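## Task

Fill the kit tray at the +y end of the table with 2 pieces of part L536 (the order says rack A, bay 1) and 1 piece of part K888 (the order says rack B, bay 1). The three racks stand along the table: rack A is farthest from the tray, then B, then C. In every rack, bay 1 is the slot farthest from the tray. One of the two listed locations is stale, so trust the part number printed on each bin. Any bin that gets pushed must be returned to its own slot in its own rack, lying flat behind its shelf lip, or the task fails. Parts count only if they stay in the tray without the robot holding them. Finish by opening the gripper and moving the arm away.

## Robot and tools

Robot: one six-joint arm with a two-finger gripper, mounted on a carriage that drives along a floor rail. Rows you send move only the arm and gripper; the carriage moves only through the rail device.

Scene frame: fixed to the table. The tabletop is z = 0, +z is up. The rail runs along y at x = 0, and y = 0 is where the rail reads position_m 0. The table starts at x = 0.31 m. The arm base sits at x = 0, y roughly equal to the rail position, z = 0.03 m, facing +x. The kit tray is at the +y end; rack A is toward -y, then B, then C nearer the tray. The gripper's fingers point along its own +z and close along its own y. end_effector_position is the spot between the pads when shut; closed fingertips extend about 33 mm past it, open ones about 9 mm. Closing moves the tips roughly 24 mm further out, so keep that clearance over surfaces. Reported hand position gets less accurate at long reach.

Tool execute_actions: argument actions, a list holding one action (an empty list just returns state and images). An action may have:
- rows: 1 to 15 rows, each applied for one control step of 1/30 s. Each row has 9 numbers in [-1, 1], in this order: arm/djoint_1 (waist), arm/djoint_2 (shoulder), arm/djoint_3 (elbow), arm/djoint_4 (forearm roll), arm/djoint_5 (wrist pitch), arm/djoint_6 (wrist roll), gripper/position, gripper/force_limit, gripper/speed.
- The six joint numbers are offsets measured from the joint angles at the start of the action (the last angles reported), not from the previous row. Scale: 1.0 equals 1.398 rad for waist and shoulder, 2.097 rad for elbow, 2.622 rad for the three wrist joints. Stated joint ranges in rad: waist, shoulder, forearm roll, wrist pitch, wrist roll -6.283 to 6.283; elbow -2.792 to 2.792. Asking more than 0.010 rad beyond an end gets the call refused; targets past the true end are clipped and the result says "joint sent to its limit".
- gripper/position is absolute: +1 fully open (140 mm), pads touch near -0.8, -1 closes until blocked. force_limit: -1 about 14 N, 0 about 60 N, +1 about 107 N. speed: -1 about 30 mm/s, 0 about 140, +1 about 250.
- steps: 1 to 450 control steps (default 15), at least one per row. After the last row the arm keeps heading to that row's target.
- until: ends the action early once every condition holds, e.g. {"rail": {"position_status": ["!=", "moving"]}}, {"all": {"status": "ended"}} or {"any": {"status": "ended"}}. Numbers need a comparison (=, !=, <, <=, >, >=). It does not halt motion.
- rail: {"position_m": absolute carriage y in metres, -2 to 2; "speed_m_s": 0.01 to 1, stays set} or {"stop": true}. Acceleration is 2 m/s2. Wait for arrival (within 1.4 mm) before moving the hand to a scene point or ending.

Motion limits: each joint target is held within a lead of its measured angle (0.456 rad waist/shoulder, 0.683 elbow, 0.854 wrist joints), and targets placing the hand over 70 mm from its current spot are scaled back. Large moves need several calls; if steps run out, send the remainder next call.

Result lines: end_effector_position (m), end_effector_quat_wxyz, velocities; Joint positions and Joint velocities list rail then waist, shoulder, elbow, forearm roll, wrist pitch, wrist roll; joint torques (same order without rail, with offset and noise). Gripper object_status: 0 moving, 1 blocked while opening, 2 blocked while closing (an object is held), 3 reached target or pads met. position_measured is in counts, 3 open to 230 shut, not linear. To squeeze harder while status is 2, raise force_limit and nudge position (-1 to -0.98). Rail reports position_m, position_status (moving, done, contact_stop, time_out, stopped, stopped_with_arm) and position_answer (taken, not_taken; resend if not_taken). "joint command not followed" or "pose unreachable" means the arm dropped its target; send reachable rows, then re-send the rail command. After a contact_stop reread position once stable.

Tool zoom_image: camera (cam_bench_left, cam_bench_right, cam_high, cam_low, cam_wrist) and region [x0, y0, x1, y1] in pixels, at most 504 by 504. Use it to read bin labels. Images are 896x504, wrist 616x616.

Tool finished_scene: scene number; ends the scene after the last command has been held. Irreversible.

Avoid: contact torque at load limits (waist/shoulder 312, elbow 147, wrist joints 41.4 N m, held weight included) or any outside force of 144 N, which freeze the arm for 10 s; motor overheating from long loaded holds; dropping, slamming or knocking items off the table; shoving bins out of their slots. Held parts may get brief tugs, so check object_status stays 2. The robot keeps executing while you think.

Each tool is called after "Call:" as a command line: name --argument value for each argument, lists and objects as JSON in quotes; but a table of rows of numbers goes row by row, as --pt "numbers of a row", without its own name.

## Session

Call:
execute_actions --actions '[]'

Scene clock: 0.00 s.
end_effector_position=(+0.4783, -1.6736, +0.3722) position_measured=3 object_status=3 end_effector_quat_wxyz=(+0.012, +0.895, +0.442, +0.055) end_effector_velocity=(+0.000, +0.000, +0.000) end_effector_angular_velocity=(+0.000, +0.000, +0.000)
Joint positions: [-1.109 -0.961  0.277  1.431  0.106  1.395 -0.324]
Joint velocities: [0. 0. 0. 0. 0. 0. 0.]
Joint torques (N m, as the joint torque sensors report them, + toward a larger angle): no reading
rail: position_m=-1.109 position_m_goal=-1.109 speed_m_s=1.00 position_status=done position_answer=taken refusals=0

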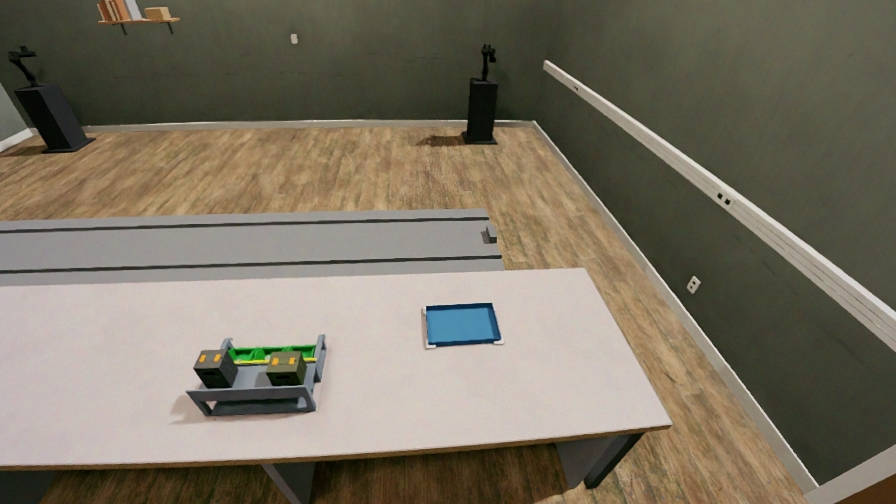

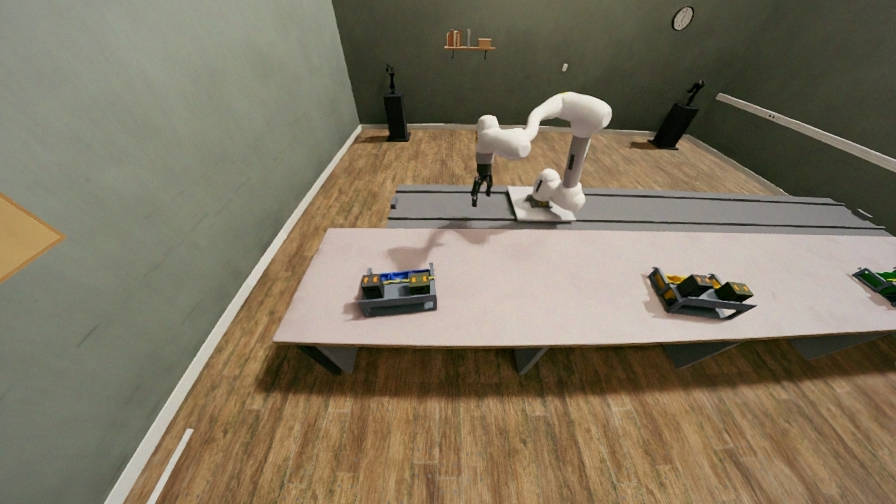

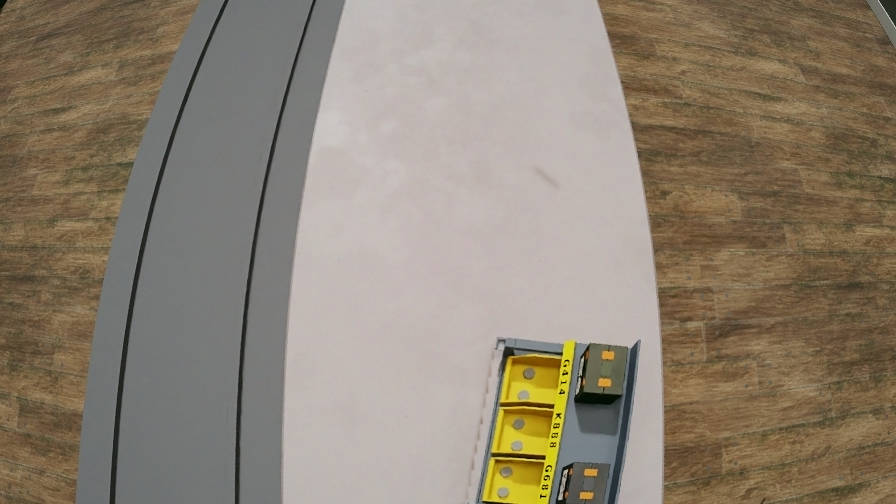

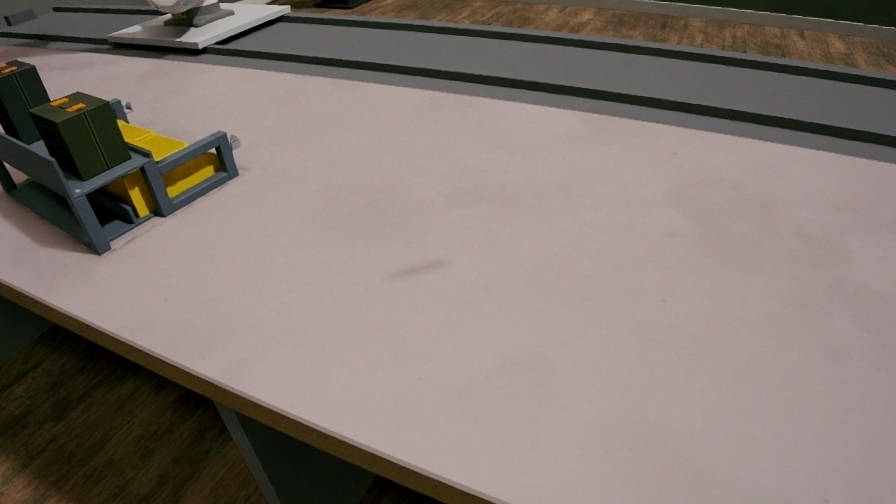

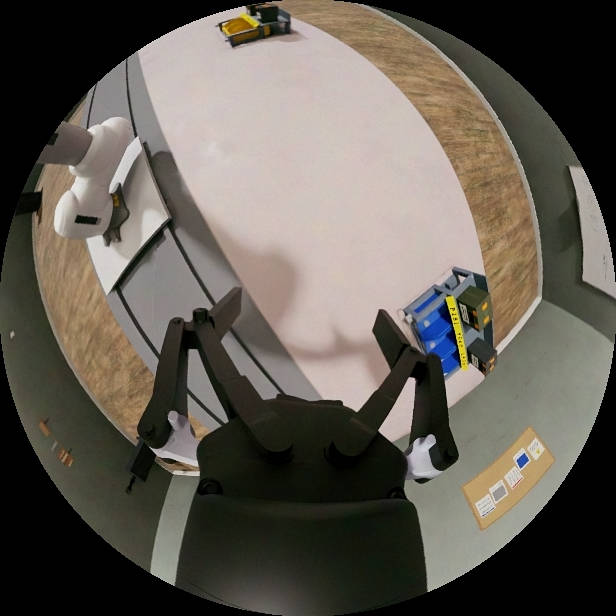

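Call:
execute_actions --actions '[{"rows":[[0.687,-0.283,0.294,-0.040,-0.227,0.723,0.3,0,0]],"steps":90,"rail":{"position_m":-1.7}}]'

Scene clock: 6.67 s.
end_effector_position=(+0.5836, -1.6657, +0.2979) position_measured=91 object_status=3 end_effector_quat_wxyz=(-0.001, +0.979, -0.001, +0.205) end_effector_velocity=(+0.000, +0.000, -0.000) end_effector_angular_velocity=(+0.000, +0.000, -0.000)
Joint positions: [-1.7   -0.001 -0.119  2.047  0.001  0.8    1.571]
Joint velocities: [ 0. -0.  0. -0.  0. -0.  0.]
Joint torques (N m, as the joint torque sensors report them, + toward a larger angle): [  1.24 -24.66 -42.27   4.77  -0.55  -0.07]
rail: position_m=-1.700 position_m_goal=-1.700 speed_m_s=1.00 position_status=done position_answer=taken refusals=0

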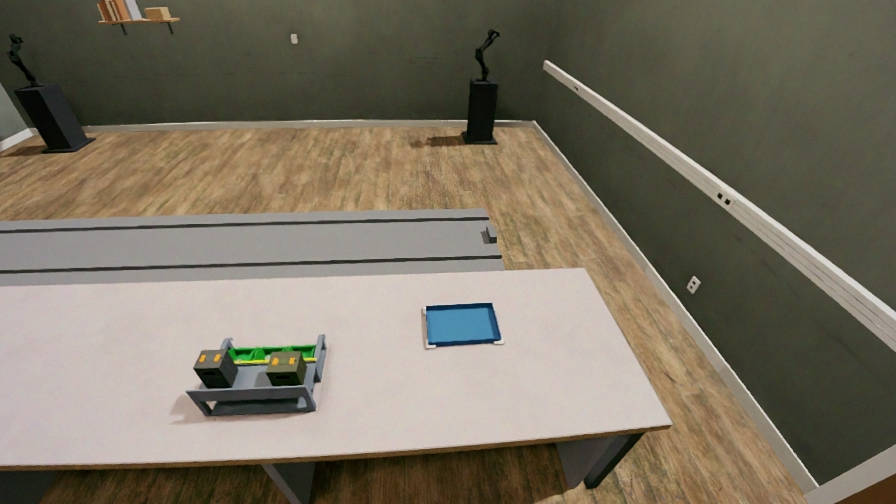

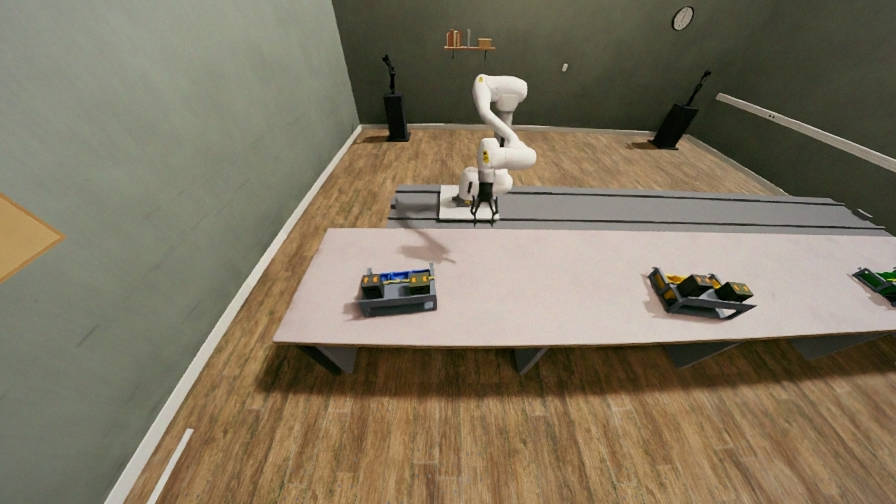

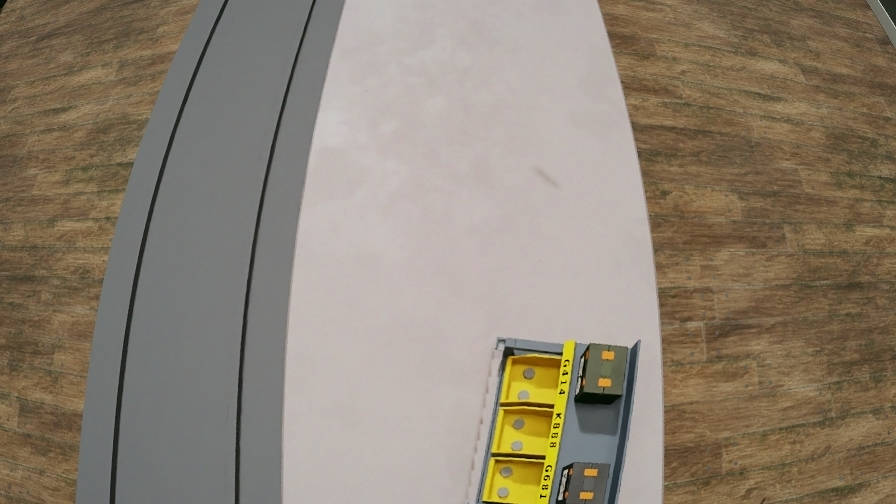

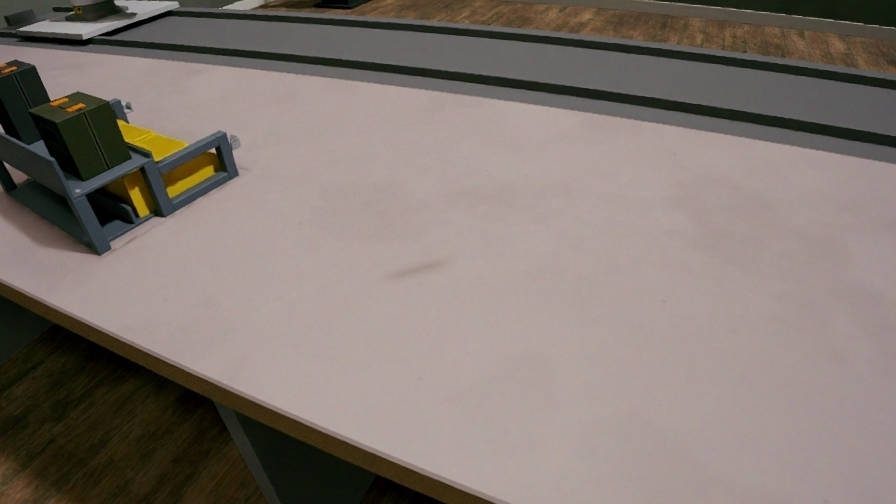

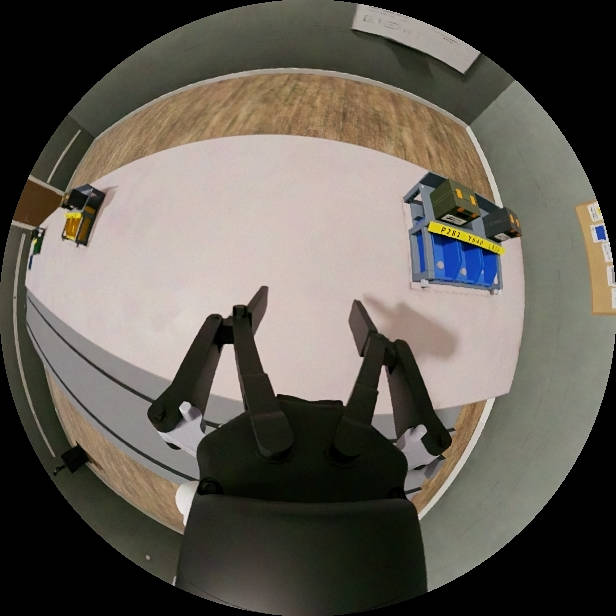

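Call:
execute_actions --actions '[{"rows":[[-0.3,0,0,0,0,0,0.3,0,0]],"steps":45,"rail":{"position_m":-2.0}}]'

Call:
zoom_image --camera "cam_wrist" --region '[150,100,470,320]'

Scene clock: 9.23 s.
end_effector_position=(+0.5470, -2.2063, +0.2978) position_measured=91 object_status=3 end_effector_quat_wxyz=(+0.042, +0.957, -0.205, +0.201) end_effector_velocity=(-0.000, +0.000, +0.000) end_effector_angular_velocity=(-0.000, -0.000, -0.000)
Joint positions: [-2.    -0.42  -0.119  2.047  0.001  0.8    1.571]
Joint velocities: [ 0. -0. -0. -0.  0. -0. -0.]
Joint torques (N m, as the joint torque sensors report them, + toward a larger angle): [  1.5  -25.19 -41.54   4.87  -0.26  -0.12]
rail: position_m=-2.000 position_m_goal=-2.000 speed_m_s=1.00 position_status=done position_answer=taken refusals=0

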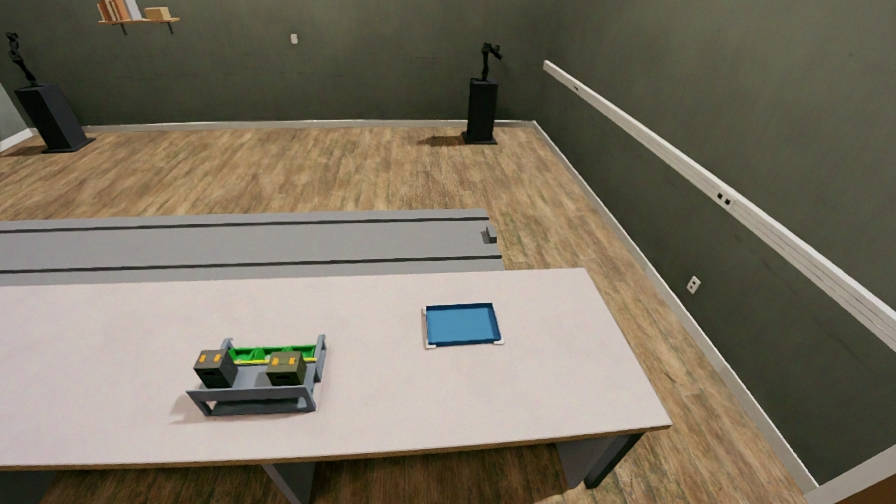

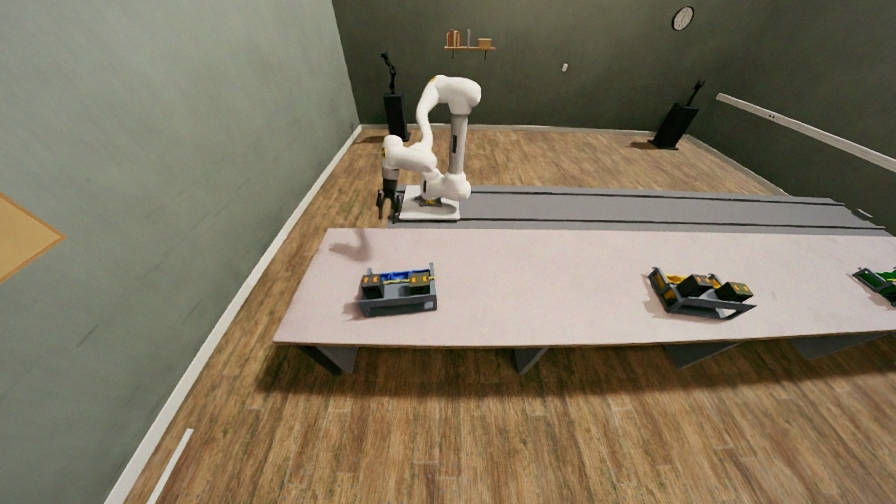

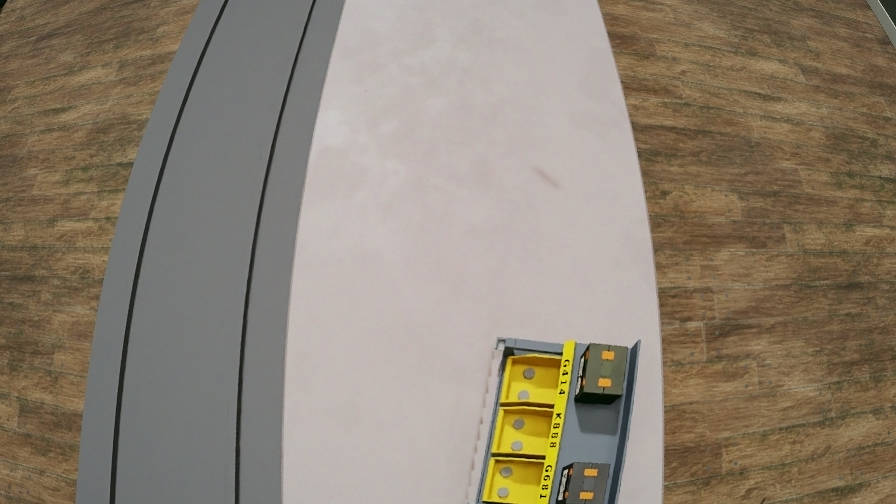

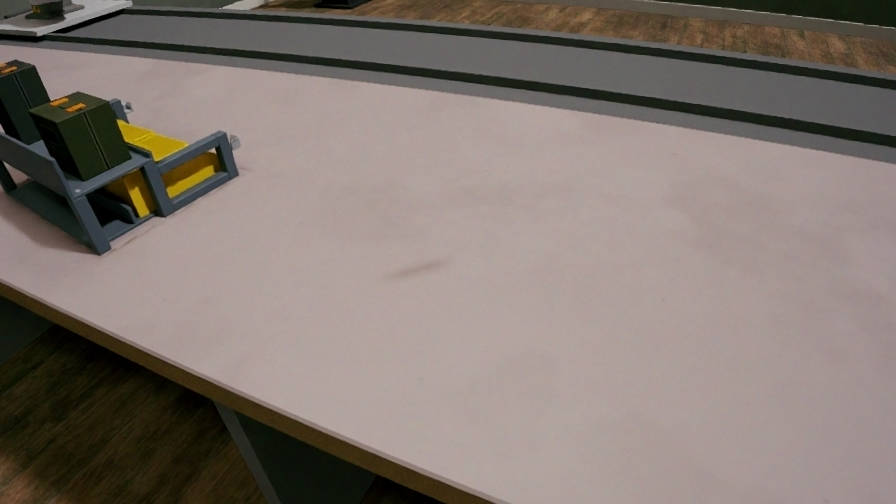

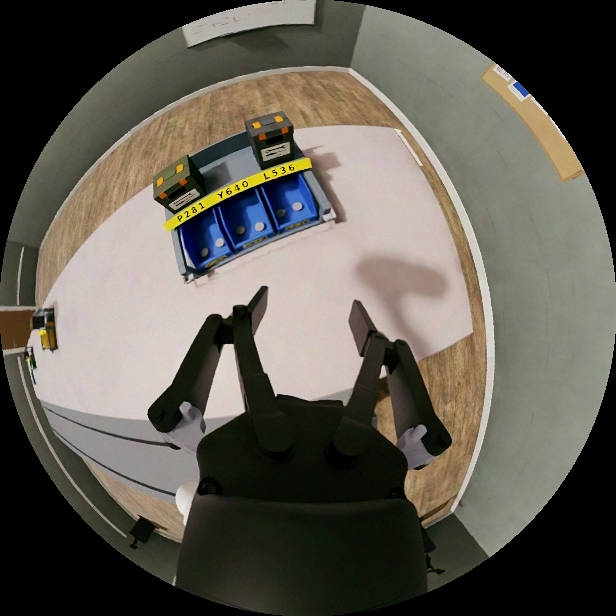

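Region (150, 100, 470, 320) of cam_wrist's 616x616 image, scaled by 1.575, with more detail than that image has; it fills the top 346 rows of this view, and the rest is white.

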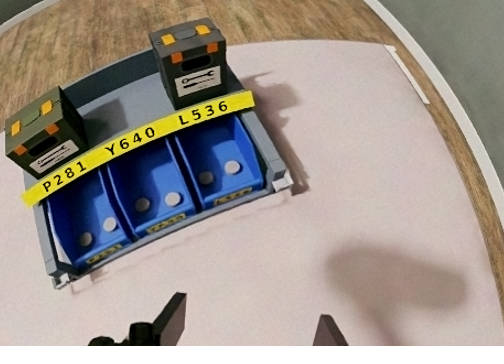

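Call:
execute_actions --actions '[{"rows":[[0.014,0.386,-0.328,0,0.215,-0.153,0.3,0,0]],"steps":60}]'

Scene clock: 12.53 s.
end_effector_position=(+0.7496, -2.2796, +0.2996) position_measured=91 object_status=3 end_effector_quat_wxyz=(-0.001, +1.000, -0.000, -0.001) end_effector_velocity=(-0.000, -0.000, +0.000) end_effector_angular_velocity=(-0.000, -0.000, -0.000)
Joint positions: [-2.    -0.401  0.421  1.36   0.001  1.363  1.17 ]
Joint velocities: [ 0. -0. -0. -0.  0. -0.  0.]
Joint torques (N m, as the joint torque sensors report them, + toward a larger angle): [  1.28 -82.78 -40.95   4.65   0.69  -0.39]
rail: position_m=-2.000 position_m_goal=-2.000 speed_m_s=1.00 position_status=done position_answer=taken refusals=0

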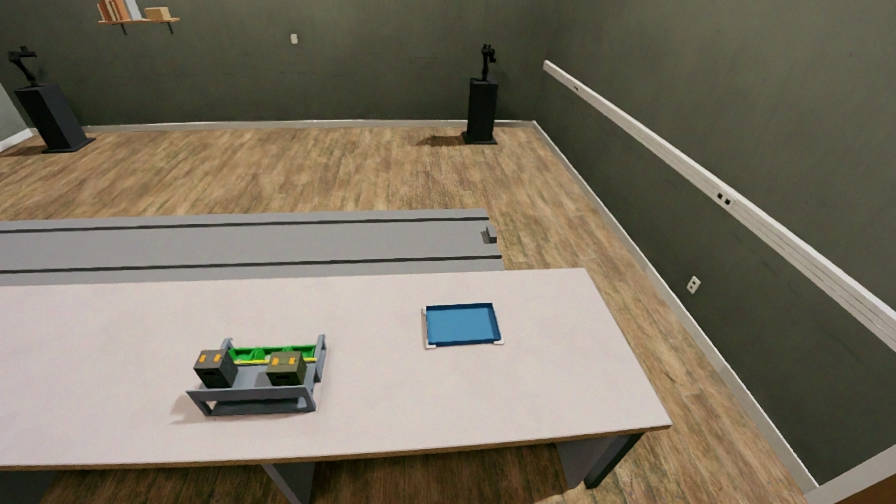

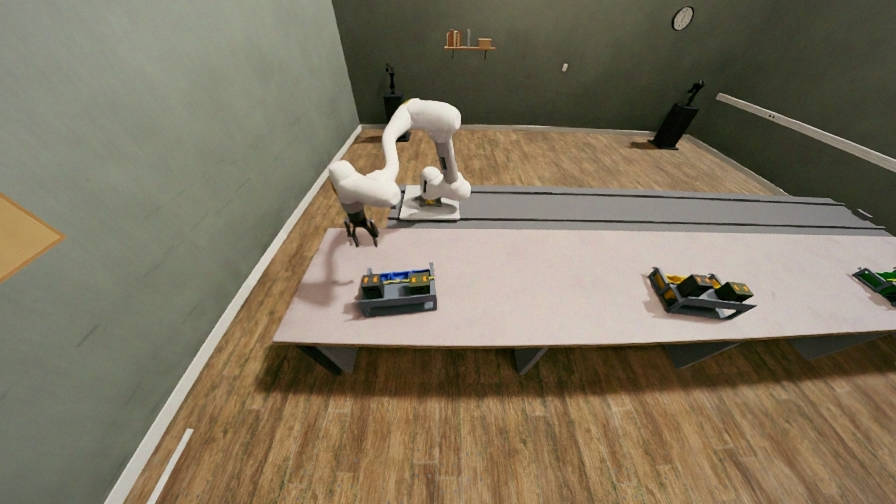

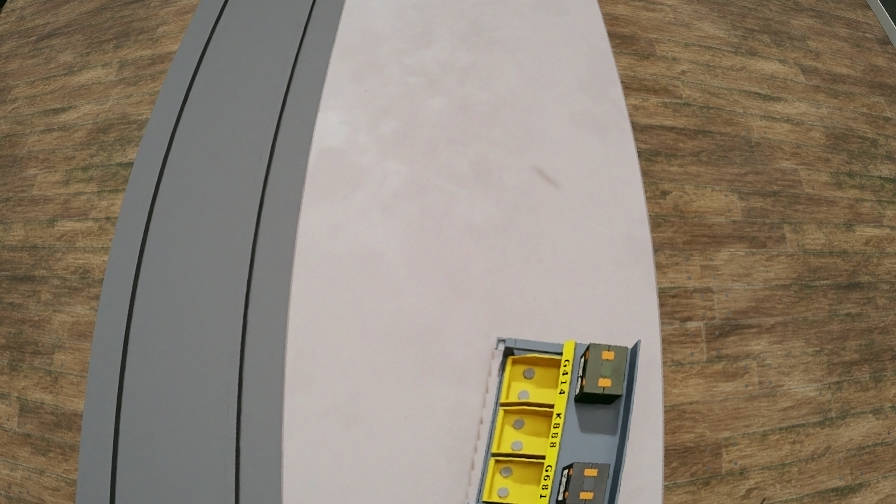

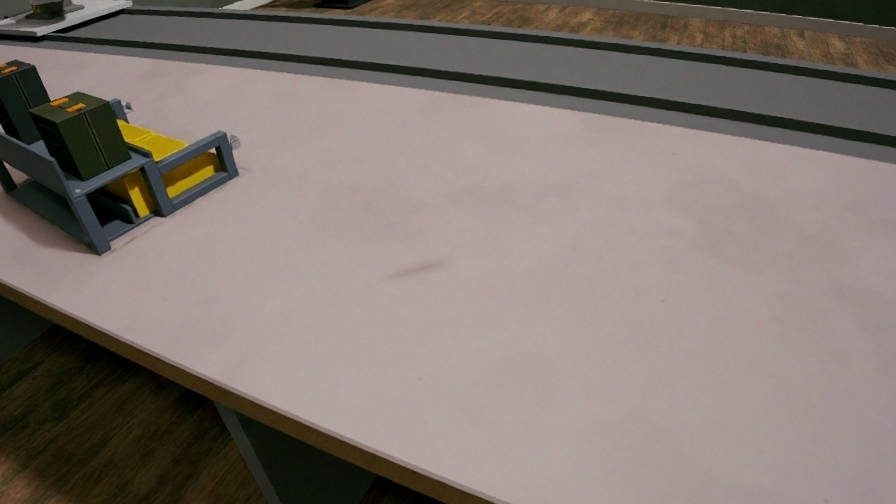

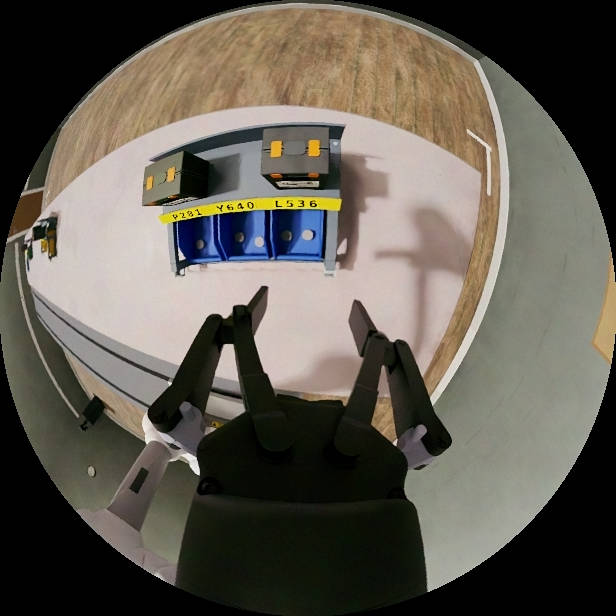

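Call:
execute_actions --actions '[{"rows":[[0,0,0,0,0,-0.7,-0.3,0,0]],"steps":30}]'

Call:
execute_actions --actions '[{"rows":[[0.02,0.095,-0.01,0,-0.044,-0.488,-0.3,0,0]],"steps":45}]'

Scene clock: 16.20 s.
end_effector_position=(+0.7496, -2.2796, +0.2996) position_measured=167 object_status=3 end_effector_quat_wxyz=(-0.001, +0.608, +0.794, +0.000) end_effector_velocity=(-0.000, -0.000, -0.000) end_effector_angular_velocity=(+0.000, -0.000, +0.001)
Joint positions: [-2.    -0.401  0.421  1.36   0.001  1.363 -0.665]
Joint velocities: [ 0.    -0.    -0.     0.     0.     0.    -0.001]
Joint torques (N m, as the joint torque sensors report them, + toward a larger angle): [  1.88 -81.79 -42.82   5.09   0.76   0.04]
rail: position_m=-2.000 position_m_goal=-2.000 speed_m_s=1.00 position_status=done position_answer=taken refusals=0

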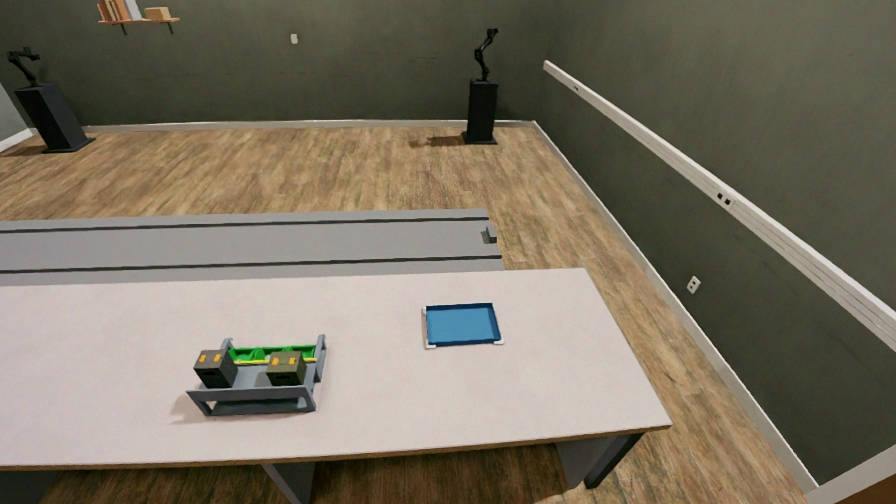

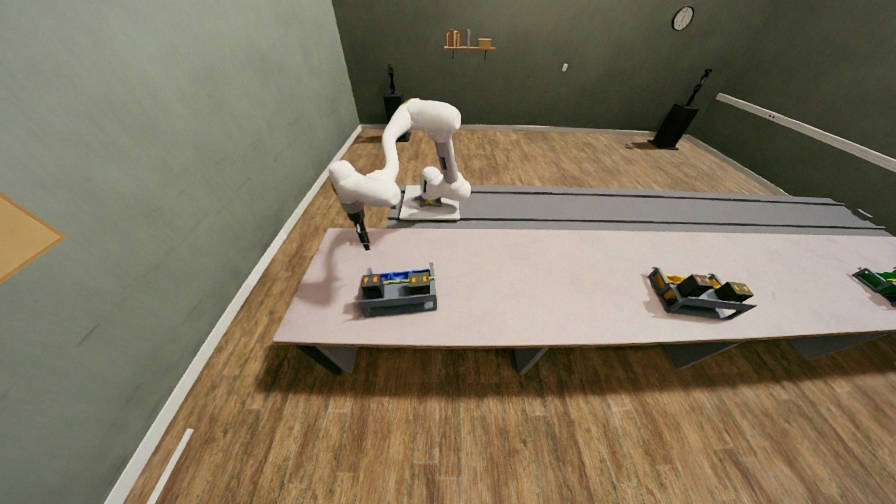

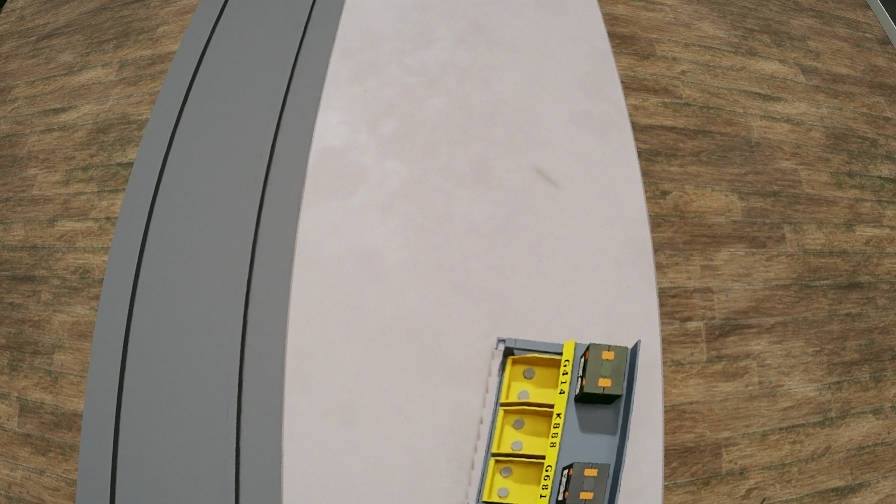

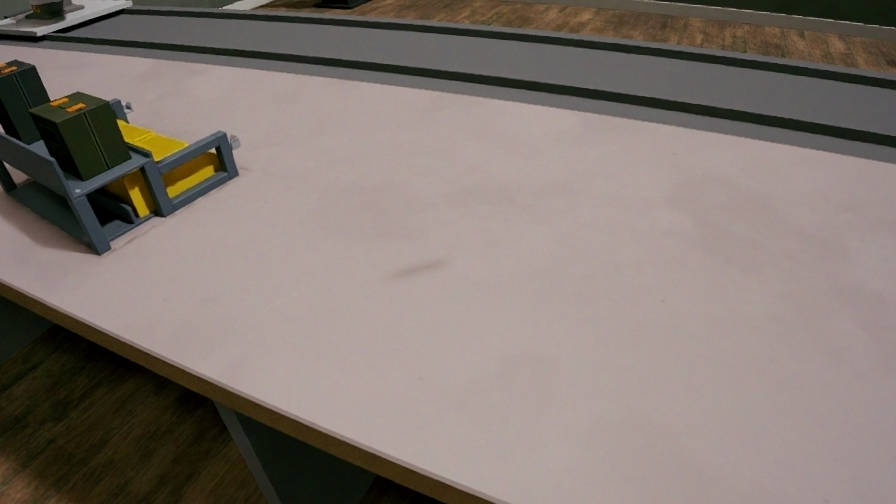

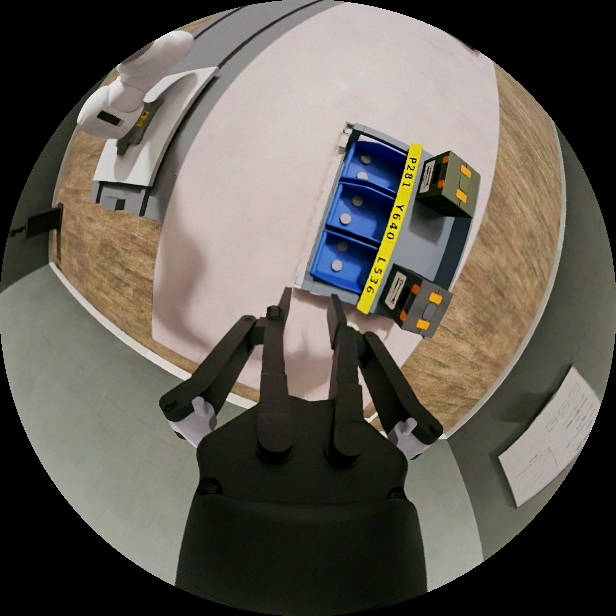

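Scene clock: 17.70 s.
end_effector_position=(+0.8107, -2.2795, +0.2008) position_measured=167 object_status=3 end_effector_quat_wxyz=(+0.001, -0.000, +1.000, +0.000) end_effector_velocity=(-0.000, +0.000, -0.000) end_effector_angular_velocity=(+0.000, +0.000, +0.000)
Joint positions: [-2.    -0.373  0.554  1.339  0.001  1.248 -1.944]
Joint velocities: [ 0.  0.  0.  0. -0.  0.  0.]
Joint torques (N m, as the joint torque sensors report them, + toward a larger angle): [  2.56 -92.02 -40.19   4.8    0.27   0.03]
rail: position_m=-2.000 position_m_goal=-2.000 speed_m_s=1.00 position_status=done position_answer=taken refusals=0

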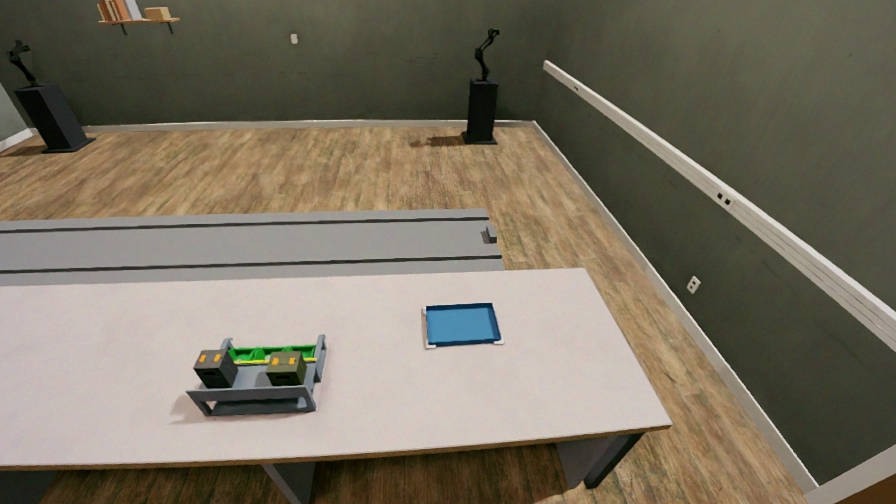

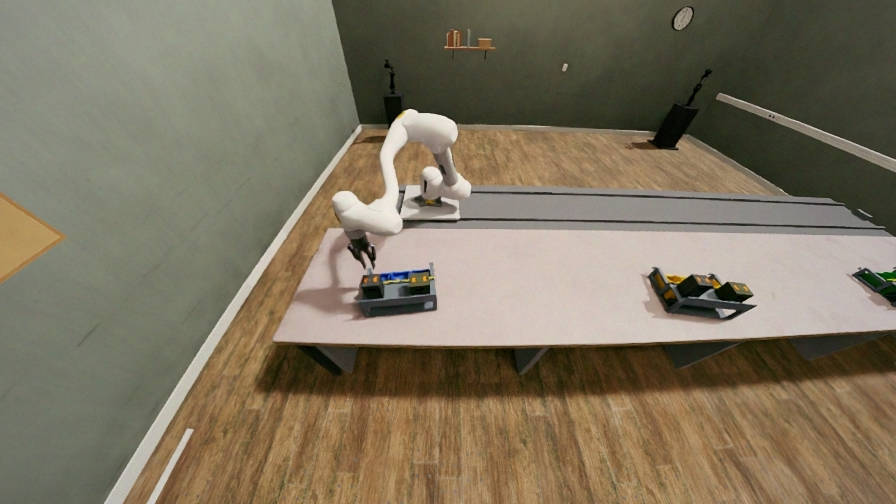

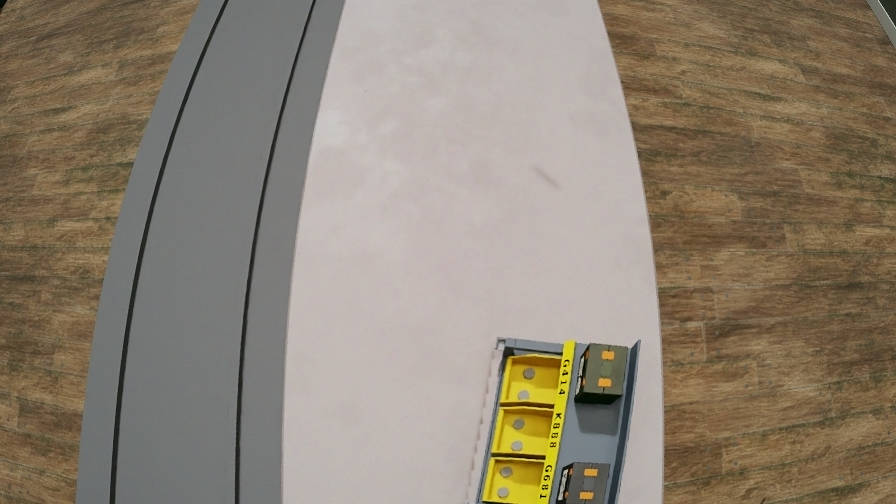

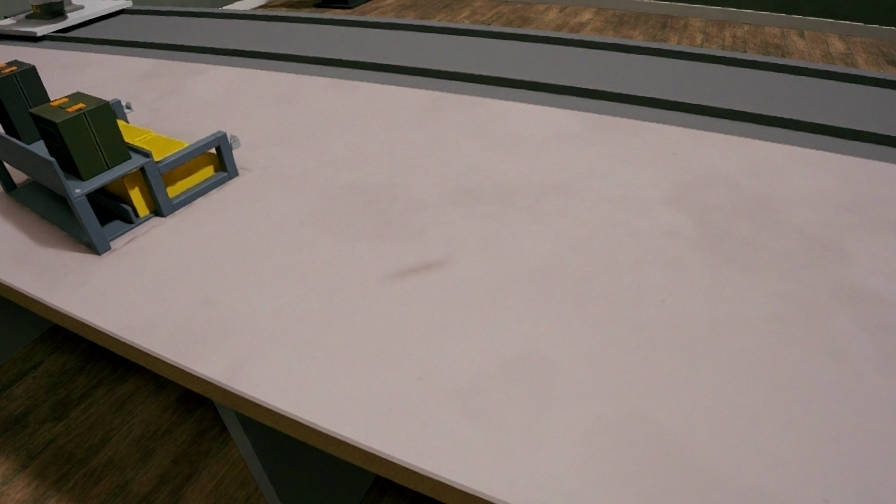

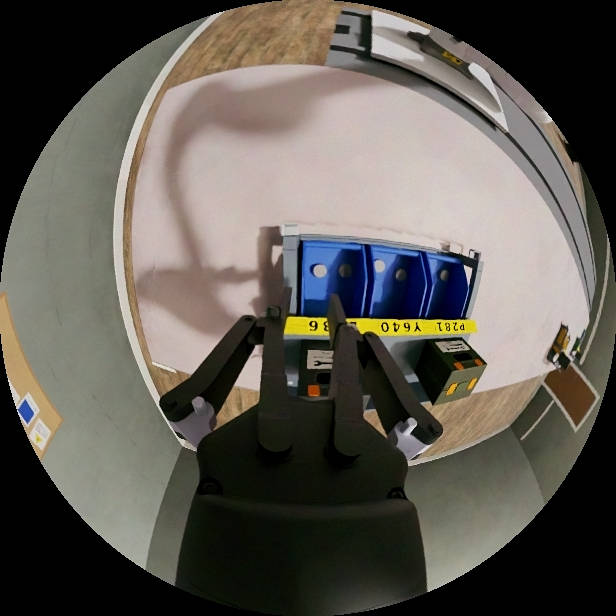

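Call:
execute_actions --actions '[{"rows":[[0,0.0303,0.031,0,-0.041,0,-0.35,0,0]],"steps":30,"rail":{"position_m":-1.99}}]'

Call:
zoom_image --camera "cam_wrist" --region '[200,180,440,380]'

Scene clock: 20.20 s.
end_effector_position=(+0.8107, -2.2694, +0.1307) position_measured=173 object_status=3 end_effector_quat_wxyz=(+0.001, +0.000, +1.000, +0.000) end_effector_velocity=(+0.000, -0.000, +0.000) end_effector_angular_velocity=(-0.000, -0.000, -0.000)
Joint positions: [-1.99  -0.373  0.596  1.404  0.001  1.141 -1.944]
Joint velocities: [ 0. -0. -0.  0.  0. -0. -0.]
Joint torques (N m, as the joint torque sensors report them, + toward a larger angle): [ -0.8  -93.08 -38.55   4.84   0.56  -0.42]
rail: position_m=-1.990 position_m_goal=-1.990 speed_m_s=1.00 position_status=done position_answer=taken refusals=0

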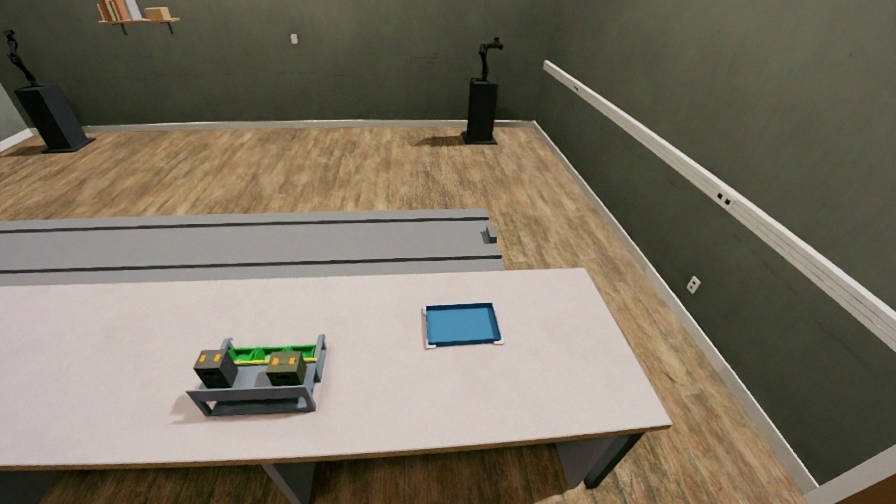

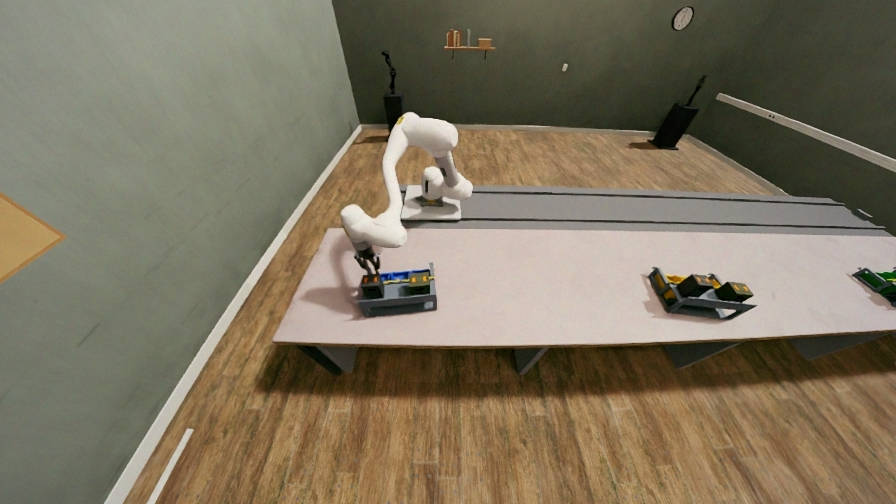

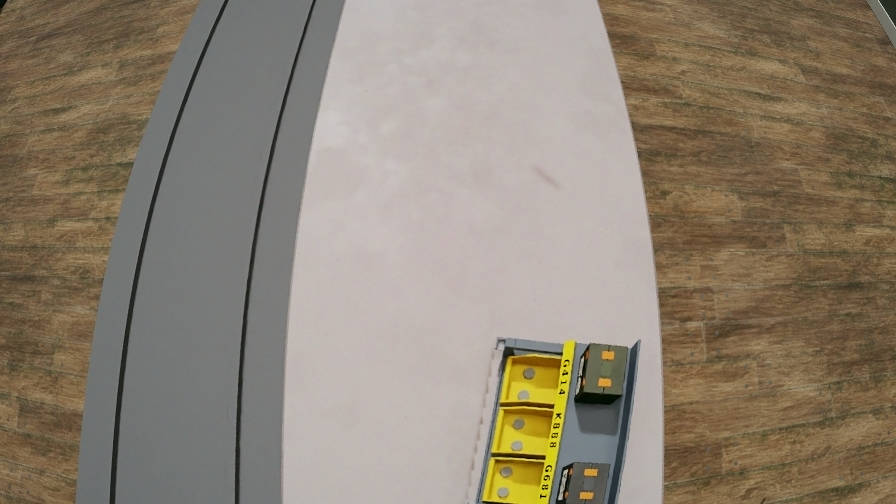

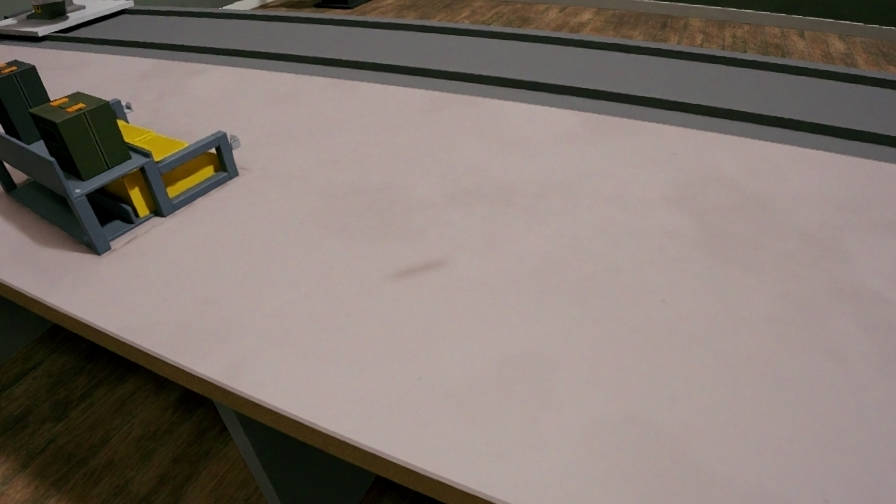

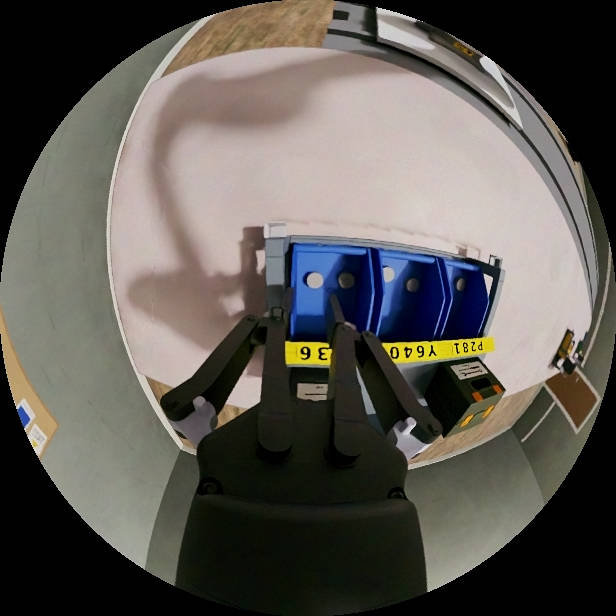

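Region (200, 180, 440, 380) of cam_wrist's 616x616 image, scaled by 2.100, with more detail than that image has.

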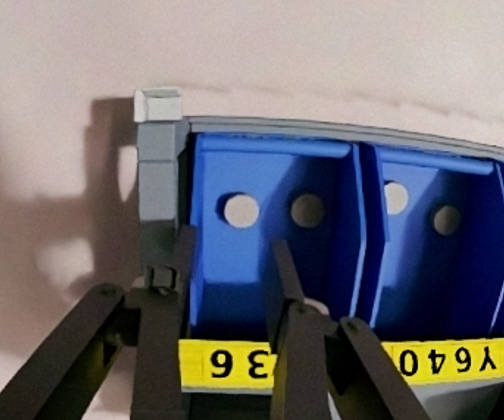

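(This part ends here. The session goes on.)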